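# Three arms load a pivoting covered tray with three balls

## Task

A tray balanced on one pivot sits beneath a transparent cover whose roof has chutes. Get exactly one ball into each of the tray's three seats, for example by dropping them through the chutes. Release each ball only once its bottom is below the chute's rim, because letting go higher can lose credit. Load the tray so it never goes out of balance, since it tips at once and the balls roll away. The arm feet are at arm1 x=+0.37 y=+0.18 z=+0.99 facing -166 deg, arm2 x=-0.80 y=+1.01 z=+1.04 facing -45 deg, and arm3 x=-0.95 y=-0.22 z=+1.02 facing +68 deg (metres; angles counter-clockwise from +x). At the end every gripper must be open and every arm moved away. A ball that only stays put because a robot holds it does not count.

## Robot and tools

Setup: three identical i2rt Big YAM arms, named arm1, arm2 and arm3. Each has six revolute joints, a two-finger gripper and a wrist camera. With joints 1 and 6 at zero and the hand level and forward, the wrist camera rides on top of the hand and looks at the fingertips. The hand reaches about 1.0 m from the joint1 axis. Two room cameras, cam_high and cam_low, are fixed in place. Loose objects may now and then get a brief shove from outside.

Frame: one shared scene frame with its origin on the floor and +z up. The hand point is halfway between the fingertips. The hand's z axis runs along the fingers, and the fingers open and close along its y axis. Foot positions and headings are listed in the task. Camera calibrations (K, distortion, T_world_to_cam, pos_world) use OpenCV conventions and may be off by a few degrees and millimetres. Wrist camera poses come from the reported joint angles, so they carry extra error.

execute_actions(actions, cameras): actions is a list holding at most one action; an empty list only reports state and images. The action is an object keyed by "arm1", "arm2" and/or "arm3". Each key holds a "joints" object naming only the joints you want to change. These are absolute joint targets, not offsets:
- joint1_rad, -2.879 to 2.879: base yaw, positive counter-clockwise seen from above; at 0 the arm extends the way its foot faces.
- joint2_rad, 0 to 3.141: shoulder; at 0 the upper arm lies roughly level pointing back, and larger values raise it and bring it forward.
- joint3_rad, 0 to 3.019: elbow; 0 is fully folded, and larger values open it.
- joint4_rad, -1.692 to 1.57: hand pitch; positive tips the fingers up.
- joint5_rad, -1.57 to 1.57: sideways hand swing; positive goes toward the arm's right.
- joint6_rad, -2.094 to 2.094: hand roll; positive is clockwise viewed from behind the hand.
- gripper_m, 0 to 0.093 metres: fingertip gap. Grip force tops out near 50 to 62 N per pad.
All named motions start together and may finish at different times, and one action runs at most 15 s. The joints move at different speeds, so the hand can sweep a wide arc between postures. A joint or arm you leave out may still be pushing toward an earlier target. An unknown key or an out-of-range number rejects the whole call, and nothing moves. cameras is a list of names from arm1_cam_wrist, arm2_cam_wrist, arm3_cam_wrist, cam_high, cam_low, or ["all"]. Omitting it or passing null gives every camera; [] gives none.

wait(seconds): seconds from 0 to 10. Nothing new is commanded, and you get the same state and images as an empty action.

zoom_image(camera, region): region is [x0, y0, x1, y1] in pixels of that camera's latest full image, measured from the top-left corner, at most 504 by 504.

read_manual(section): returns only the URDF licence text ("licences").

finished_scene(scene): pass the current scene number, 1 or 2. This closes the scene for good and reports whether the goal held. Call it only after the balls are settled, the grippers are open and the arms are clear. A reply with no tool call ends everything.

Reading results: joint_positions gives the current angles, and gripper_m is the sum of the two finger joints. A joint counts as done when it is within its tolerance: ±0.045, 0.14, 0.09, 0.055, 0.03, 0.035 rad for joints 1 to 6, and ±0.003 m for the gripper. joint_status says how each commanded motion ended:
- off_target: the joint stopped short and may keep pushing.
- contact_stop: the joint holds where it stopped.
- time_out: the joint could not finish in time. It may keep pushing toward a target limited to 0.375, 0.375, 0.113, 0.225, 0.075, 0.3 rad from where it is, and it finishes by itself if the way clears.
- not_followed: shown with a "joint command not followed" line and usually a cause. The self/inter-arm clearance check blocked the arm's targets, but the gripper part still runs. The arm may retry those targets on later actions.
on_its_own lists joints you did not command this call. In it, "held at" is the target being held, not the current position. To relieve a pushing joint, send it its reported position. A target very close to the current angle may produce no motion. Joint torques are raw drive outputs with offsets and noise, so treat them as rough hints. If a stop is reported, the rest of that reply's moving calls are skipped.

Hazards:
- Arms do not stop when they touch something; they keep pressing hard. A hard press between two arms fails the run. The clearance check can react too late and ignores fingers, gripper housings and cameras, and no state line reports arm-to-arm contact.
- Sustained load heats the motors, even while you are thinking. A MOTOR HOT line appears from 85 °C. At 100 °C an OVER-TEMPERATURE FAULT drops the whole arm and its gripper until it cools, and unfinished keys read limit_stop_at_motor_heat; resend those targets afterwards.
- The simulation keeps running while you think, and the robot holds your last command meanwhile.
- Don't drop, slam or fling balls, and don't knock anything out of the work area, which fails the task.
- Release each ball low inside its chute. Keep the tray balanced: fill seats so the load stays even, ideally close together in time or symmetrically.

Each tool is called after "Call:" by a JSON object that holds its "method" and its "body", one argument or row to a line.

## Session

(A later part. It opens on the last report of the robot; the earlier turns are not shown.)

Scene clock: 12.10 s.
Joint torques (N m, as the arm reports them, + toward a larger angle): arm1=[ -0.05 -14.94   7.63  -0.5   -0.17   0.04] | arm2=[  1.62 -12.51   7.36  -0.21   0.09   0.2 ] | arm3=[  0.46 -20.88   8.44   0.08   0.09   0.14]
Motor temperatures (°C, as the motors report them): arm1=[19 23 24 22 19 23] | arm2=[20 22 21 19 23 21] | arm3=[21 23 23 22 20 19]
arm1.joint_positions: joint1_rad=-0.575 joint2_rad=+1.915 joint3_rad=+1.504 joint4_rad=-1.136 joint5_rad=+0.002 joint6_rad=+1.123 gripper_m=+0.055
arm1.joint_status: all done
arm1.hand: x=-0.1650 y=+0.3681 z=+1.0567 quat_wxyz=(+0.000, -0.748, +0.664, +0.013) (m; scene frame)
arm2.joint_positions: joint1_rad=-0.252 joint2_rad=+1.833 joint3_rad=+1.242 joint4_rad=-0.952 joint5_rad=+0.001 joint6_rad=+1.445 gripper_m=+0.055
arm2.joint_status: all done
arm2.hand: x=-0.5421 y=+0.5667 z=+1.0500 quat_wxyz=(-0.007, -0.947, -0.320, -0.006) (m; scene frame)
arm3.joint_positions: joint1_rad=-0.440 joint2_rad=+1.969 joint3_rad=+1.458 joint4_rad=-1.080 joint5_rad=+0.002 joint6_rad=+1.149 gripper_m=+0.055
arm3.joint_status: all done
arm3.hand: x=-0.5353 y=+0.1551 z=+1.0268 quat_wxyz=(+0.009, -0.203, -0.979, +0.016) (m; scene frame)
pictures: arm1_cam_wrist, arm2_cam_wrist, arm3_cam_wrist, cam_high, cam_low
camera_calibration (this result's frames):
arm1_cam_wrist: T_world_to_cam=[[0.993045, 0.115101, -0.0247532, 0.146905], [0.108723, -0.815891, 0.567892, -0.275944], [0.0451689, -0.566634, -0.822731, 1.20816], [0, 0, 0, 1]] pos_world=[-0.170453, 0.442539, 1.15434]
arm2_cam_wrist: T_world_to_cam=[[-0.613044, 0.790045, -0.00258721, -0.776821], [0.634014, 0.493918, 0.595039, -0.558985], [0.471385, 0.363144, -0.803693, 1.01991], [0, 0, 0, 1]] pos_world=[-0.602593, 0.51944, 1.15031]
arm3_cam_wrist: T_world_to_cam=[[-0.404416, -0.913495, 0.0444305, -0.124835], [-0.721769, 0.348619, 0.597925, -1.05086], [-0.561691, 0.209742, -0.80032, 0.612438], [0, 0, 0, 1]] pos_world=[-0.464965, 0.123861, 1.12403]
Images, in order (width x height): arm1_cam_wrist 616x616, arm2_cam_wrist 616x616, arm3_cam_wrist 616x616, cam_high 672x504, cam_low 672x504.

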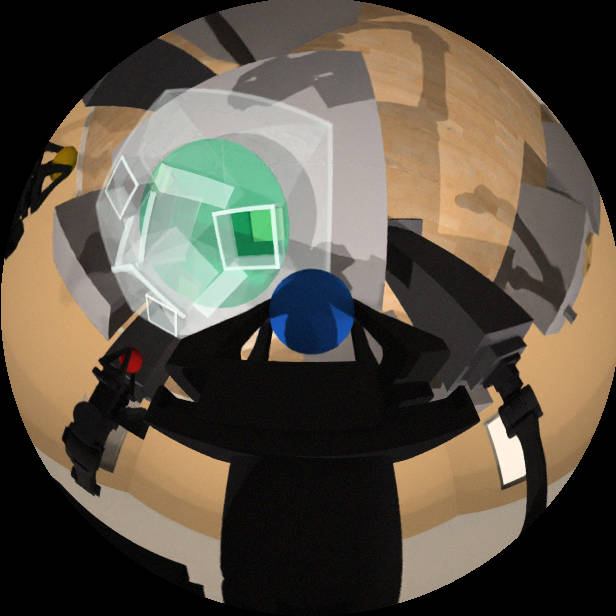

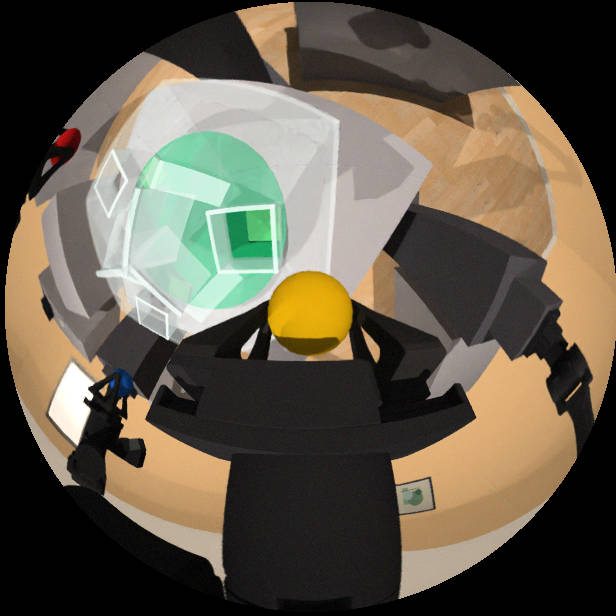

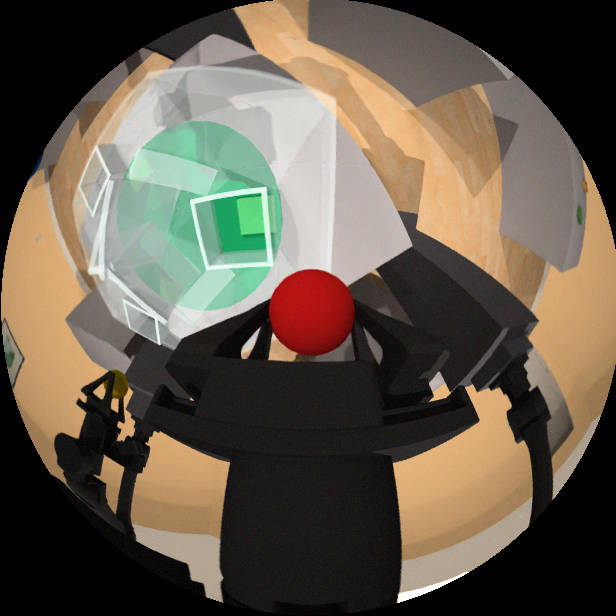

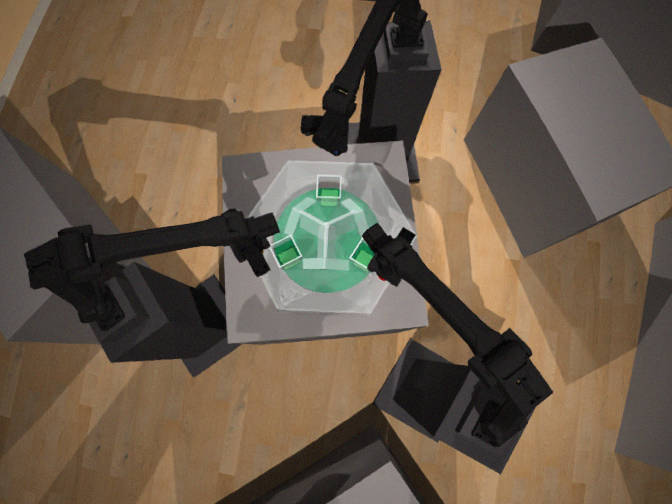

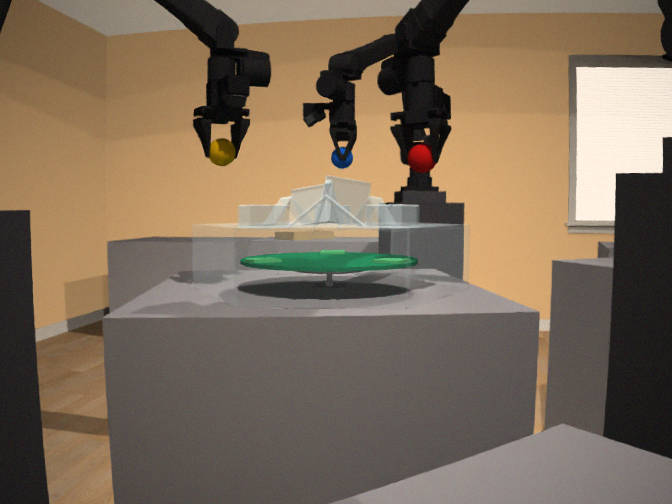

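Call:
{"method": "execute_actions", "body": {
  "actions": [
    {"arm1":{"joints":{"joint1_rad":-0.552,"joint2_rad":2.225,"joint3_rad":1.822,"joint4_rad":-1.153}},"arm2":{"joints":{"joint1_rad":-0.272,"joint2_rad":2.132,"joint3_rad":1.535,"joint4_rad":-0.985}},"arm3":{"joints":{"joint1_rad":-0.448,"joint2_rad":2.212,"joint3_rad":1.785,"joint4_rad":-1.125}}}
  ]
}}

Scene clock: 13.67 s.
Joint torques (N m, as the arm reports them, + toward a larger angle): arm1=[ -0.06 -17.7   10.73  -0.4   -0.03   0.03] | arm2=[  0.18 -16.45  11.    -0.15   0.1    0.2 ] | arm3=[ -0.85 -23.26  11.65   0.25   0.19   0.13]
Motor temperatures (°C, as the motors report them): arm1=[19 24 25 22 19 23] | arm2=[20 23 22 19 23 21] | arm3=[21 23 24 22 20 19]
arm1.joint_positions: joint1_rad=-0.554 joint2_rad=+2.237 joint3_rad=+1.769 joint4_rad=-1.144 joint5_rad=-0.002 joint6_rad=+1.124 gripper_m=+0.055
arm1.joint_status: all done
arm1.hand: x=-0.2361 y=+0.3783 z=+0.9591 quat_wxyz=(+0.011, -0.754, +0.657, -0.018) (m; scene frame)
arm2.joint_positions: joint1_rad=-0.259 joint2_rad=+2.129 joint3_rad=+1.492 joint4_rad=-0.978 joint5_rad=+0.001 joint6_rad=+1.446 gripper_m=+0.055
arm2.joint_status: all done
arm2.hand: x=-0.5120 y=+0.5080 z=+0.9721 quat_wxyz=(+0.028, -0.948, -0.317, +0.002) (m; scene frame)
arm3.joint_positions: joint1_rad=-0.441 joint2_rad=+2.230 joint3_rad=+1.737 joint4_rad=-1.122 joint5_rad=+0.000 joint6_rad=+1.151 gripper_m=+0.055
arm3.joint_status: all done
arm3.hand: x=-0.4817 y=+0.2038 z=+0.9669 quat_wxyz=(+0.017, -0.204, -0.978, +0.026) (m; scene frame)
pictures: arm1_cam_wrist, arm2_cam_wrist, arm3_cam_wrist, cam_high, cam_low
camera_calibration (this result's frames):
arm1_cam_wrist: T_world_to_cam=[[0.990429, 0.134314, 0.0317919, 0.151777], [0.0894254, -0.799887, 0.59345, -0.239578], [0.105139, -0.584927, -0.804242, 1.14018], [0, 0, 0, 1]] pos_world=[-0.248778, 0.454902, 1.05433]
arm2_cam_wrist: T_world_to_cam=[[-0.605687, 0.792714, 0.0688995, -0.779307], [0.659312, 0.451505, 0.601208, -0.474156], [0.445477, 0.40957, -0.796117, 0.920178], [0, 0, 0, 1]] pos_world=[-0.569318, 0.454974, 1.07133]
arm3_cam_wrist: T_world_to_cam=[[-0.405248, -0.911857, 0.0655109, -0.0771309], [-0.709449, 0.35887, 0.606543, -0.997795], [-0.57659, 0.199324, -0.792347, 0.57162], [0, 0, 0, 1]] pos_world=[-0.409552, 0.173809, 1.06318]
Images, in order (width x height): arm1_cam_wrist 616x616, arm2_cam_wrist 616x616, arm3_cam_wrist 616x616, cam_high 672x504, cam_low 672x504.

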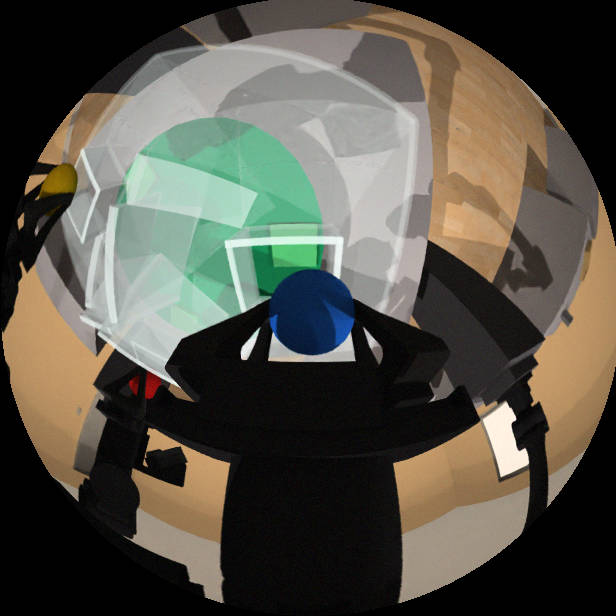

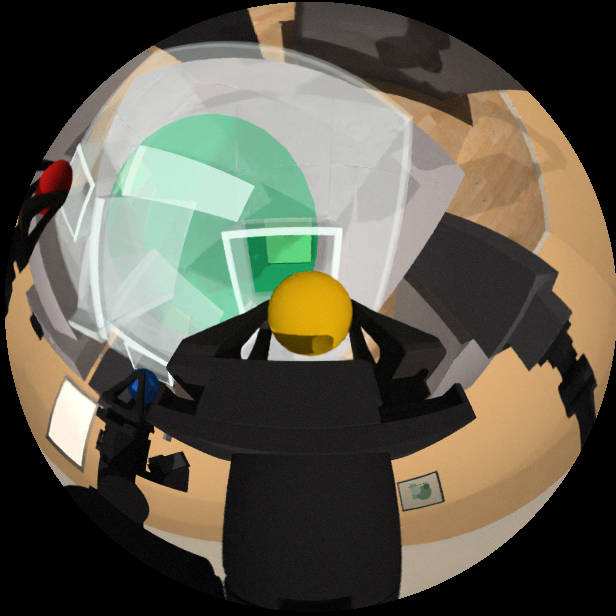

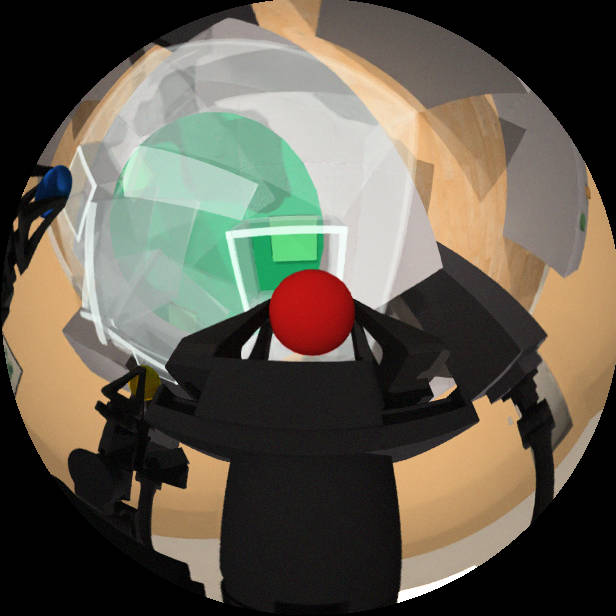

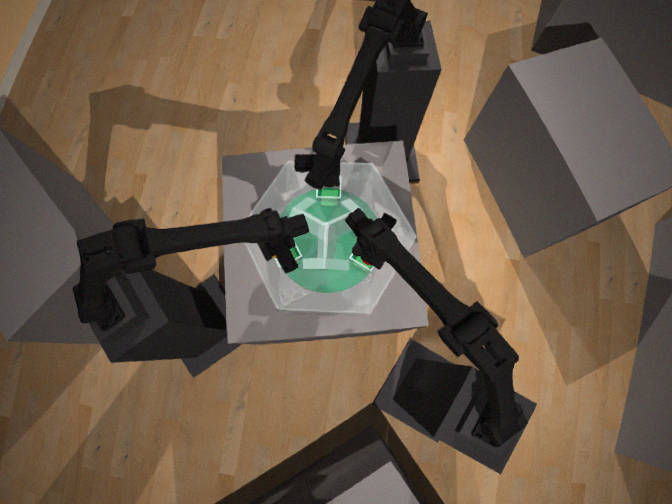

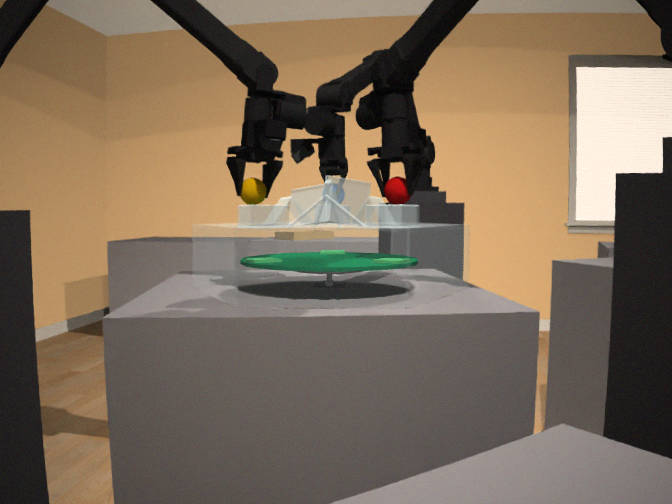

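Call:
{"method": "execute_actions", "body": {
  "actions": [
    {"arm1":{"joints":{"joint1_rad":-0.537,"joint4_rad":-1.046}},"arm2":{"joints":{"joint1_rad":-0.282,"joint4_rad":-0.872}},"arm3":{"joints":{"joint4_rad":-1.023}}}
  ],
  "cameras": ["arm1_cam_wrist","arm2_cam_wrist","arm3_cam_wrist","cam_low"]
}}

Scene clock: 14.73 s.
Joint torques (N m, as the arm reports them, + toward a larger angle): arm1=[  0.1  -18.09  11.11   0.92  -0.06   0.03] | arm2=[  0.44 -16.49  10.92   0.81   0.1    0.19] | arm3=[ -0.75 -23.46  11.78   0.95   0.19   0.12]
Motor temperatures (°C, as the motors report them): arm1=[19 24 25 22 19 23] | arm2=[20 23 22 19 23 21] | arm3=[21 23 25 22 20 19]
arm1.joint_positions: joint1_rad=-0.541 joint2_rad=+2.237 joint3_rad=+1.769 joint4_rad=-1.066 joint5_rad=-0.002 joint6_rad=+1.124 gripper_m=+0.055
arm1.joint_status: all done
arm1.hand: x=-0.2568 y=+0.3765 z=+0.9590 quat_wxyz=(-0.005, -0.758, +0.652, +0.018) (m; scene frame)
arm2.joint_positions: joint1_rad=-0.270 joint2_rad=+2.129 joint3_rad=+1.492 joint4_rad=-0.886 joint5_rad=+0.001 joint6_rad=+1.446 gripper_m=+0.055
arm2.joint_status: all done
arm2.hand: x=-0.5068 y=+0.4851 z=+0.9718 quat_wxyz=(-0.017, -0.950, -0.311, -0.007) (m; scene frame)
arm3.joint_positions: joint1_rad=-0.441 joint2_rad=+2.230 joint3_rad=+1.737 joint4_rad=-1.035 joint5_rad=+0.000 joint6_rad=+1.151 gripper_m=+0.055
arm3.joint_status: all done
arm3.hand: x=-0.4658 y=+0.2183 z=+0.9665 quat_wxyz=(-0.008, -0.204, -0.979, -0.010) (m; scene frame)
pictures: arm1_cam_wrist, arm2_cam_wrist, arm3_cam_wrist, cam_low
camera_calibration (this result's frames):
arm1_cam_wrist: T_world_to_cam=[[0.988365, 0.147088, -0.0387283, 0.234831], [0.143006, -0.811905, 0.566004, -0.194523], [0.0518087, -0.564957, -0.823492, 1.13844], [0, 0, 0, 1]] pos_world=[-0.263262, 0.450694, 1.05669]
arm2_cam_wrist: T_world_to_cam=[[-0.597004, 0.801935, -0.0220602, -0.669573], [0.638178, 0.491398, 0.592669, -0.488833], [0.486123, 0.339748, -0.805144, 0.990261], [0, 0, 0, 1]] pos_world=[-0.569164, 0.440727, 1.07225]
arm3_cam_wrist: T_world_to_cam=[[-0.406722, -0.913432, -0.0148206, 0.0198977], [-0.747978, 0.323649, 0.579465, -0.97555], [-0.524505, 0.246767, -0.814862, 0.613254], [0, 0, 0, 1]] pos_world=[-0.399942, 0.18258, 1.06531]
Images, in order (width x height): arm1_cam_wrist 616x616, arm2_cam_wrist 616x616, arm3_cam_wrist 616x616, cam_low 672x504.

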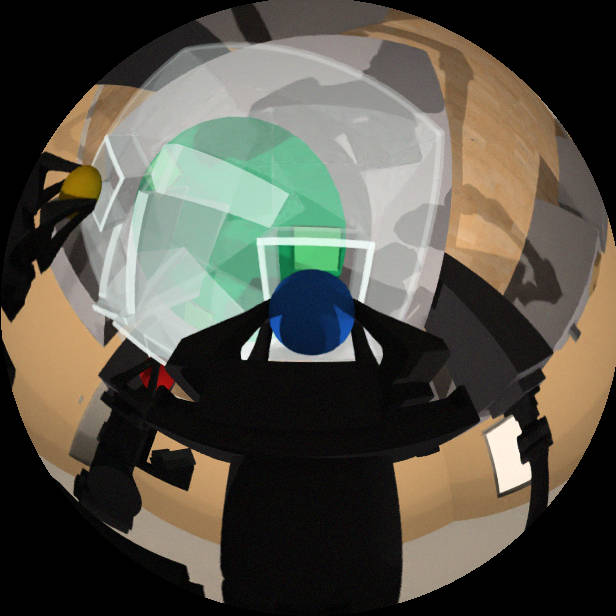

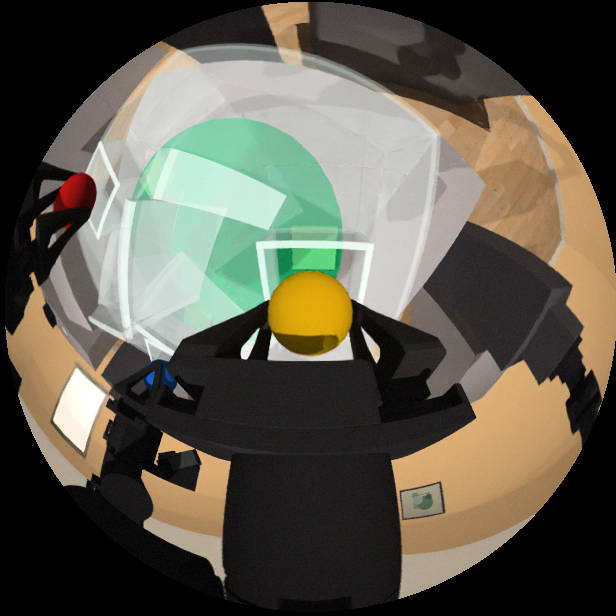

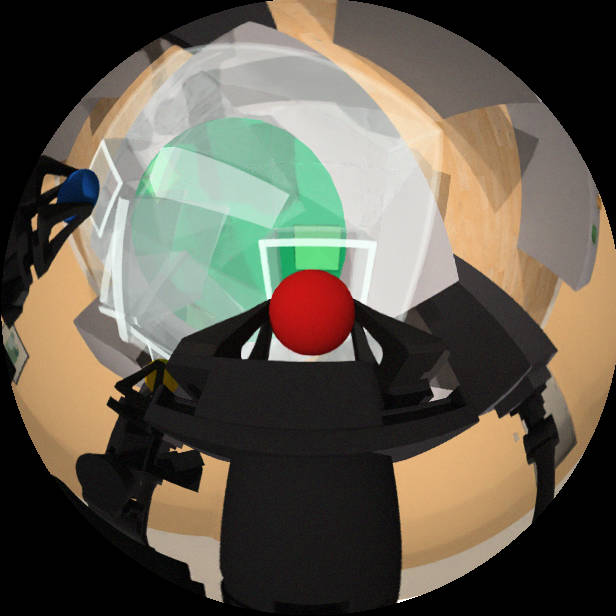

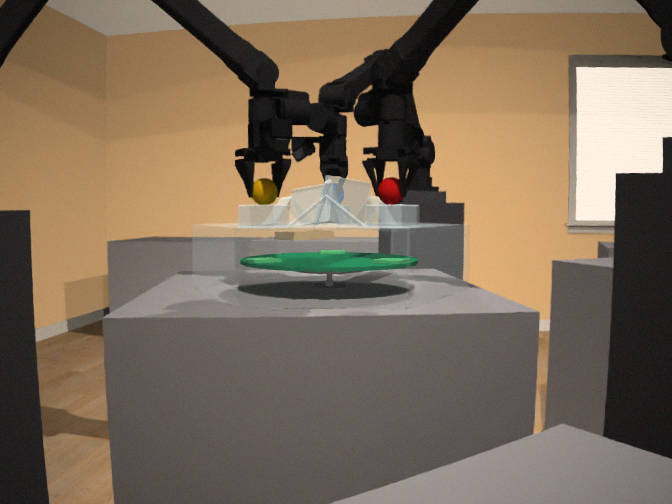

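Lower about 15 mm each.

Call:
{"method": "execute_actions", "body": {
  "actions": [
    {"arm1":{"joints":{"joint2_rad":2.254}},"arm2":{"joints":{"joint2_rad":2.162}},"arm3":{"joints":{"joint2_rad":2.24}}}
  ],
  "cameras": ["arm1_cam_wrist","arm2_cam_wrist","arm3_cam_wrist","cam_low"]
}}

Call:
{"method": "zoom_image", "body": {
  "camera": "cam_low",
  "region": [220, 140, 440, 240]
}}

Scene clock: 15.57 s.
Joint torques (N m, as the arm reports them, + toward a larger angle): arm1=[  0.61 -16.99  11.07   0.9   -0.04   0.03] | arm2=[  0.31 -15.24  10.9    0.78   0.1    0.19] | arm3=[ -0.82 -21.75  11.78   0.93   0.18   0.12]
Motor temperatures (°C, as the motors report them): arm1=[19 24 25 22 19 23] | arm2=[20 23 22 19 23 21] | arm3=[21 23 25 22 20 19]
arm1.joint_positions: joint1_rad=-0.541 joint2_rad=+2.250 joint3_rad=+1.769 joint4_rad=-1.066 joint5_rad=-0.002 joint6_rad=+1.124 gripper_m=+0.055
arm1.joint_status: all done
arm1.hand: x=-0.2548 y=+0.3760 z=+0.9510 quat_wxyz=(-0.002, -0.758, +0.652, +0.012) (m; scene frame)
arm2.joint_positions: joint1_rad=-0.270 joint2_rad=+2.142 joint3_rad=+1.492 joint4_rad=-0.886 joint5_rad=+0.001 joint6_rad=+1.446 gripper_m=+0.055
arm2.joint_status: all done
arm2.hand: x=-0.5079 y=+0.4873 z=+0.9646 quat_wxyz=(-0.011, -0.950, -0.311, -0.006) (m; scene frame)
arm3.joint_positions: joint1_rad=-0.441 joint2_rad=+2.241 joint3_rad=+1.737 joint4_rad=-1.035 joint5_rad=+0.000 joint6_rad=+1.151 gripper_m=+0.055
arm3.joint_status: all done
arm3.hand: x=-0.4672 y=+0.2170 z=+0.9595 quat_wxyz=(-0.005, -0.204, -0.979, -0.006) (m; scene frame)
pictures: arm1_cam_wrist, arm2_cam_wrist, arm3_cam_wrist, cam_low
camera_calibration (this result's frames):
arm1_cam_wrist: T_world_to_cam=[[0.988777, 0.146868, -0.0273682, 0.221988], [0.136083, -0.809827, 0.570668, -0.197706], [0.061649, -0.567988, -0.820725, 1.13244], [0, 0, 0, 1]] pos_world=[-0.262407, 0.450502, 1.04832]
arm2_cam_wrist: T_world_to_cam=[[-0.597185, 0.802046, -0.00958319, -0.684369], [0.64176, 0.484938, 0.594121, -0.481331], [0.481159, 0.34865, -0.804319, 0.976609], [0, 0, 0, 1]] pos_world=[-0.569701, 0.441817, 1.06492]
arm3_cam_wrist: T_world_to_cam=[[-0.406823, -0.913495, -0.00468568, 0.0081774], [-0.743219, 0.328, 0.58313, -0.974423], [-0.53115, 0.240713, -0.812365, 0.60296], [0, 0, 0, 1]] pos_world=[-0.400621, 0.18194, 1.05808]
Images, in order (width x height): arm1_cam_wrist 616x616, arm2_cam_wrist 616x616, arm3_cam_wrist 616x616, cam_low 672x504.

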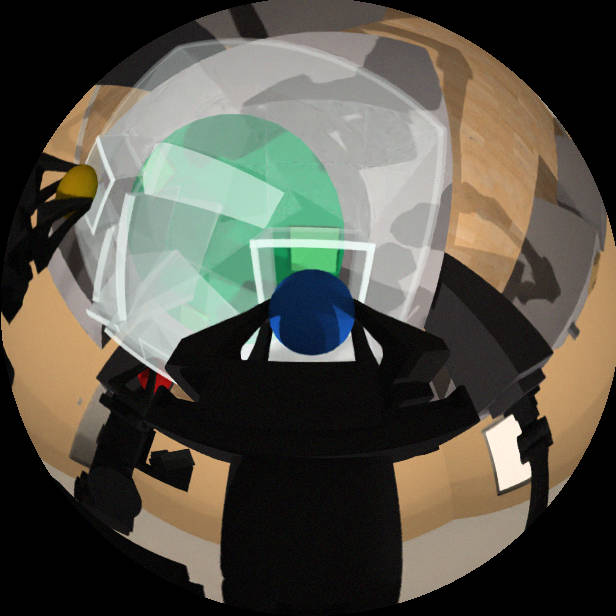

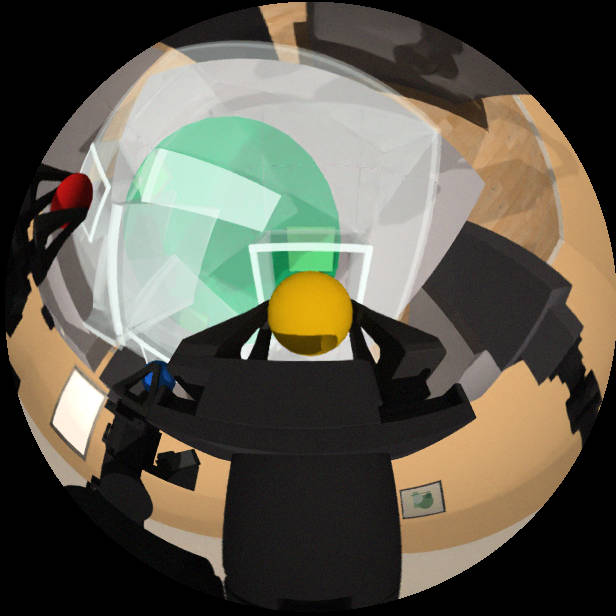

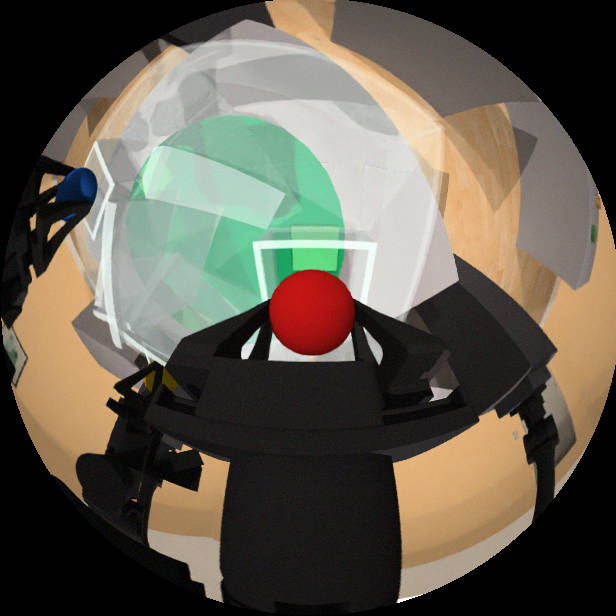

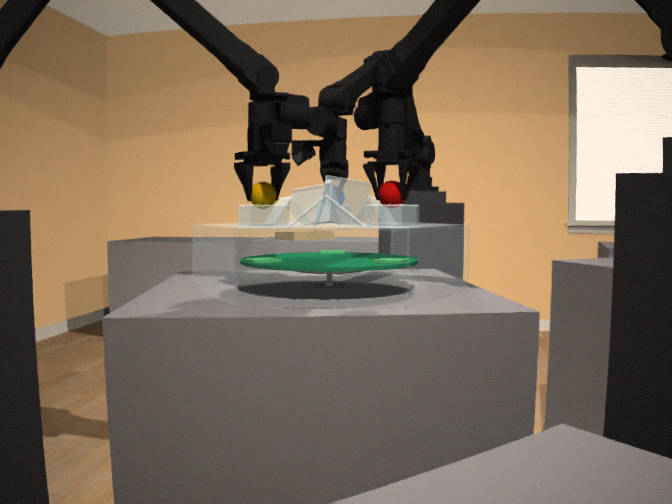

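Region (220, 140, 440, 240) of cam_low's 672x504 image, scaled by 2.291, with more detail than that image has; it fills the top 229 rows of this view, and the rest is white.

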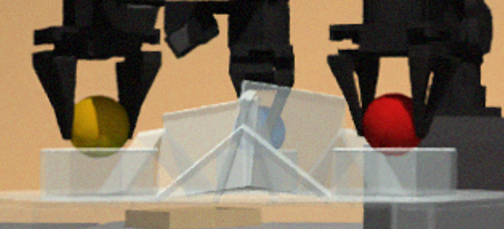

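About 5 mm in; a bit more for margin.

Call:
{"method": "execute_actions", "body": {
  "actions": [
    {"arm1":{"joints":{"joint2_rad":2.265}},"arm2":{"joints":{"joint2_rad":2.173}},"arm3":{"joints":{"joint2_rad":2.253}}}
  ],
  "cameras": ["cam_low"]
}}

Call:
{"method": "zoom_image", "body": {
  "camera": "cam_low",
  "region": [220, 140, 440, 240]
}}

Scene clock: 16.30 s.
Joint torques (N m, as the arm reports them, + toward a larger angle): arm1=[  0.3  -16.7   10.94   0.85  -0.04   0.03] | arm2=[  0.27 -15.11  10.8    0.76   0.09   0.19] | arm3=[ -0.76 -21.79  11.56   0.89   0.19   0.12]
Motor temperatures (°C, as the motors report them): arm1=[19 24 26 22 19 23] | arm2=[20 23 23 19 23 21] | arm3=[21 24 25 22 20 19]
arm1.joint_positions: joint1_rad=-0.541 joint2_rad=+2.260 joint3_rad=+1.769 joint4_rad=-1.066 joint5_rad=-0.002 joint6_rad=+1.124 gripper_m=+0.055
arm1.joint_status: all done
arm1.hand: x=-0.2530 y=+0.3755 z=+0.9444 quat_wxyz=(+0.000, -0.758, +0.652, +0.008) (m; scene frame)
arm2.joint_positions: joint1_rad=-0.270 joint2_rad=+2.152 joint3_rad=+1.492 joint4_rad=-0.886 joint5_rad=+0.001 joint6_rad=+1.446 gripper_m=+0.055
arm2.joint_status: all done
arm2.hand: x=-0.5090 y=+0.4892 z=+0.9585 quat_wxyz=(-0.006, -0.950, -0.311, -0.005) (m; scene frame)
arm3.joint_positions: joint1_rad=-0.441 joint2_rad=+2.254 joint3_rad=+1.737 joint4_rad=-1.034 joint5_rad=+0.000 joint6_rad=+1.151 gripper_m=+0.055
arm3.joint_status: all done
arm3.hand: x=-0.4690 y=+0.2153 z=+0.9512 quat_wxyz=(-0.001, -0.204, -0.979, +0.000) (m; scene frame)
pictures: cam_low
Images, in order (width x height): cam_low 672x504.

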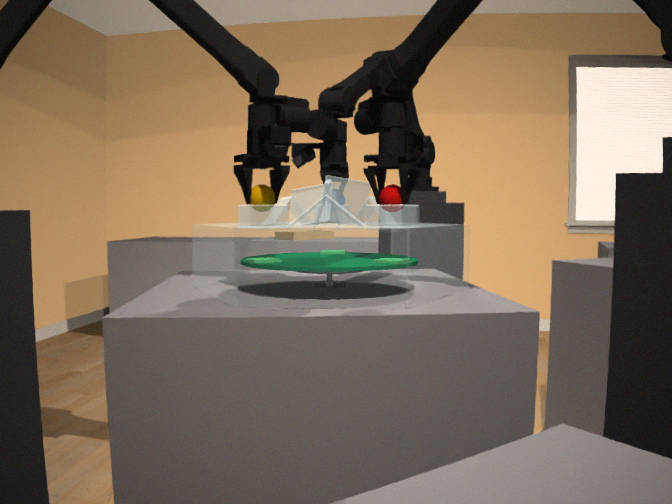

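Region (220, 140, 440, 240) of cam_low's 672x504 image, scaled by 2.291, with more detail than that image has; it fills the top 229 rows of this view, and the rest is white.

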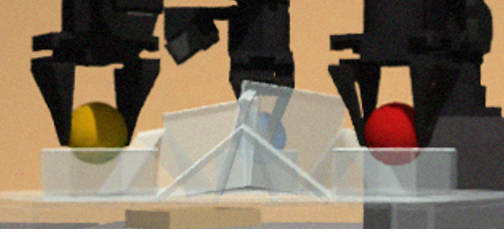

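Call:
{"method": "execute_actions", "body": {
  "actions": [
    {"arm1":{"joints":{"gripper_m":0.072}},"arm2":{"joints":{"gripper_m":0.072}},"arm3":{"joints":{"gripper_m":0.072}}}
  ],
  "cameras": ["cam_low"]
}}

Call:
{"method": "execute_actions", "body": {
  "actions": [
    {"arm1":{"joints":{"joint2_rad":1.8,"joint3_rad":1.45}},"arm2":{"joints":{"joint2_rad":1.7,"joint3_rad":1.2}},"arm3":{"joints":{"joint2_rad":1.8,"joint3_rad":1.42}}}
  ],
  "cameras": ["cam_low","cam_high"]
}}

Scene clock: 16.93 s.
Joint torques (N m, as the arm reports them, + toward a larger angle): arm1=[  0.29 -17.04  10.76   0.86  -0.03   0.02] | arm2=[  0.35 -15.17  10.62   0.78   0.09   0.19] | arm3=[ -0.72 -21.94  11.45   0.93   0.19   0.13]
Motor temperatures (°C, as the motors report them): arm1=[19 24 26 22 19 23] | arm2=[20 23 23 19 23 21] | arm3=[21 24 26 22 20 19]
arm1.joint_positions: joint1_rad=-0.541 joint2_rad=+2.260 joint3_rad=+1.771 joint4_rad=-1.066 joint5_rad=-0.002 joint6_rad=+1.124 gripper_m=+0.072
arm1.joint_status: all done
arm1.hand: x=-0.2538 y=+0.3757 z=+0.9451 quat_wxyz=(-0.001, -0.758, +0.652, +0.009) (m; scene frame)
arm2.joint_positions: joint1_rad=-0.270 joint2_rad=+2.152 joint3_rad=+1.494 joint4_rad=-0.886 joint5_rad=+0.001 joint6_rad=+1.446 gripper_m=+0.072
arm2.joint_status: all done
arm2.hand: x=-0.5084 y=+0.4882 z=+0.9592 quat_wxyz=(-0.007, -0.950, -0.311, -0.005) (m; scene frame)
arm3.joint_positions: joint1_rad=-0.441 joint2_rad=+2.254 joint3_rad=+1.740 joint4_rad=-1.034 joint5_rad=+0.000 joint6_rad=+1.151 gripper_m=+0.072
arm3.joint_status: all done
arm3.hand: x=-0.4682 y=+0.2161 z=+0.9520 quat_wxyz=(-0.002, -0.204, -0.979, -0.001) (m; scene frame)
pictures: cam_low
Images, in order (width x height): cam_low 672x504.

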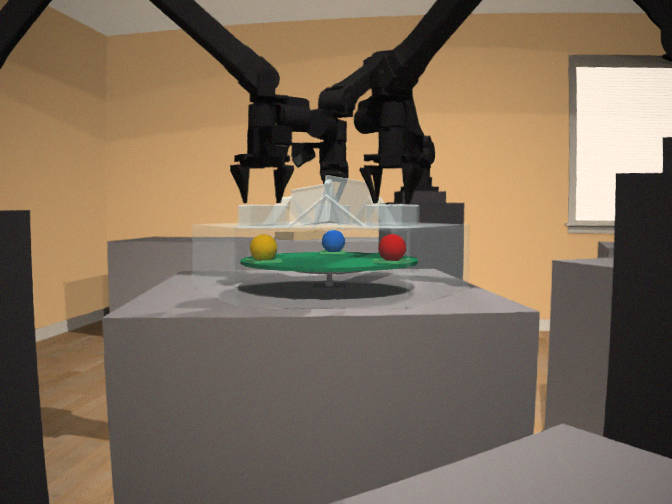

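Scene clock: 18.43 s.
Joint torques (N m, as the arm reports them, + toward a larger angle): arm1=[  0.35 -12.7    8.15   0.83  -0.04   0.01] | arm2=[  0.3  -10.21   8.     0.8    0.09   0.17] | arm3=[ -0.69 -15.65   8.41   0.86   0.18   0.11]
Motor temperatures (°C, as the motors report them): arm1=[19 24 26 22 19 23] | arm2=[20 23 23 19 23 21] | arm3=[21 24 26 22 20 19]
arm1.joint_positions: joint1_rad=-0.541 joint2_rad=+1.792 joint3_rad=+1.449 joint4_rad=-1.057 joint5_rad=-0.002 joint6_rad=+1.124 gripper_m=+0.072
arm1.joint_status: all done
arm1.hand: x=-0.1743 y=+0.3501 z=+1.1053 quat_wxyz=(-0.032, -0.756, +0.649, +0.080) (m; scene frame)
arm2.joint_positions: joint1_rad=-0.270 joint2_rad=+1.678 joint3_rad=+1.205 joint4_rad=-0.878 joint5_rad=+0.001 joint6_rad=+1.446 gripper_m=+0.072
arm2.joint_status: all done
arm2.hand: x=-0.5437 y=+0.5489 z=+1.1152 quat_wxyz=(-0.101, -0.945, -0.309, -0.024) (m; scene frame)
arm3.joint_positions: joint1_rad=-0.441 joint2_rad=+1.794 joint3_rad=+1.418 joint4_rad=-1.027 joint5_rad=+0.000 joint6_rad=+1.151 gripper_m=+0.072
arm3.joint_status: all done
arm3.hand: x=-0.5280 y=+0.1619 z=+1.1083 quat_wxyz=(-0.045, -0.204, -0.976, -0.061) (m; scene frame)
pictures: cam_high, cam_low
Images, in order (width x height): cam_high 672x504, cam_low 672x504.

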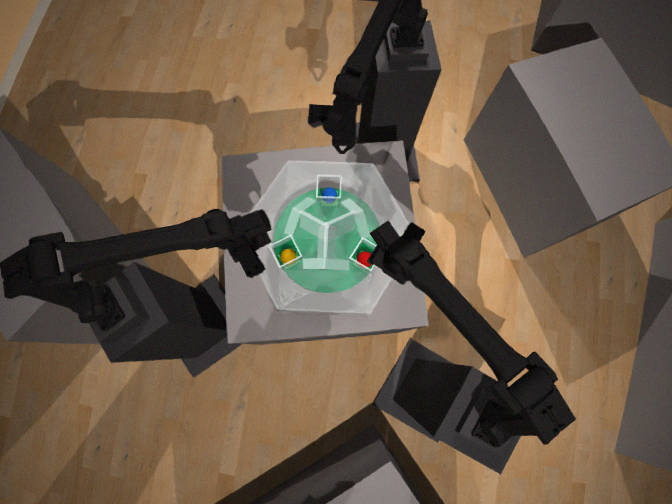

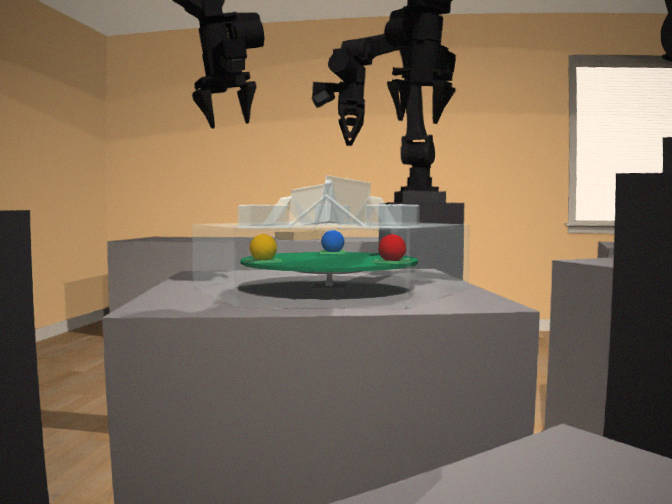

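Call:
{"method": "finished_scene", "body": {
  "scene": 1
}}

The scene is finished: the task was done.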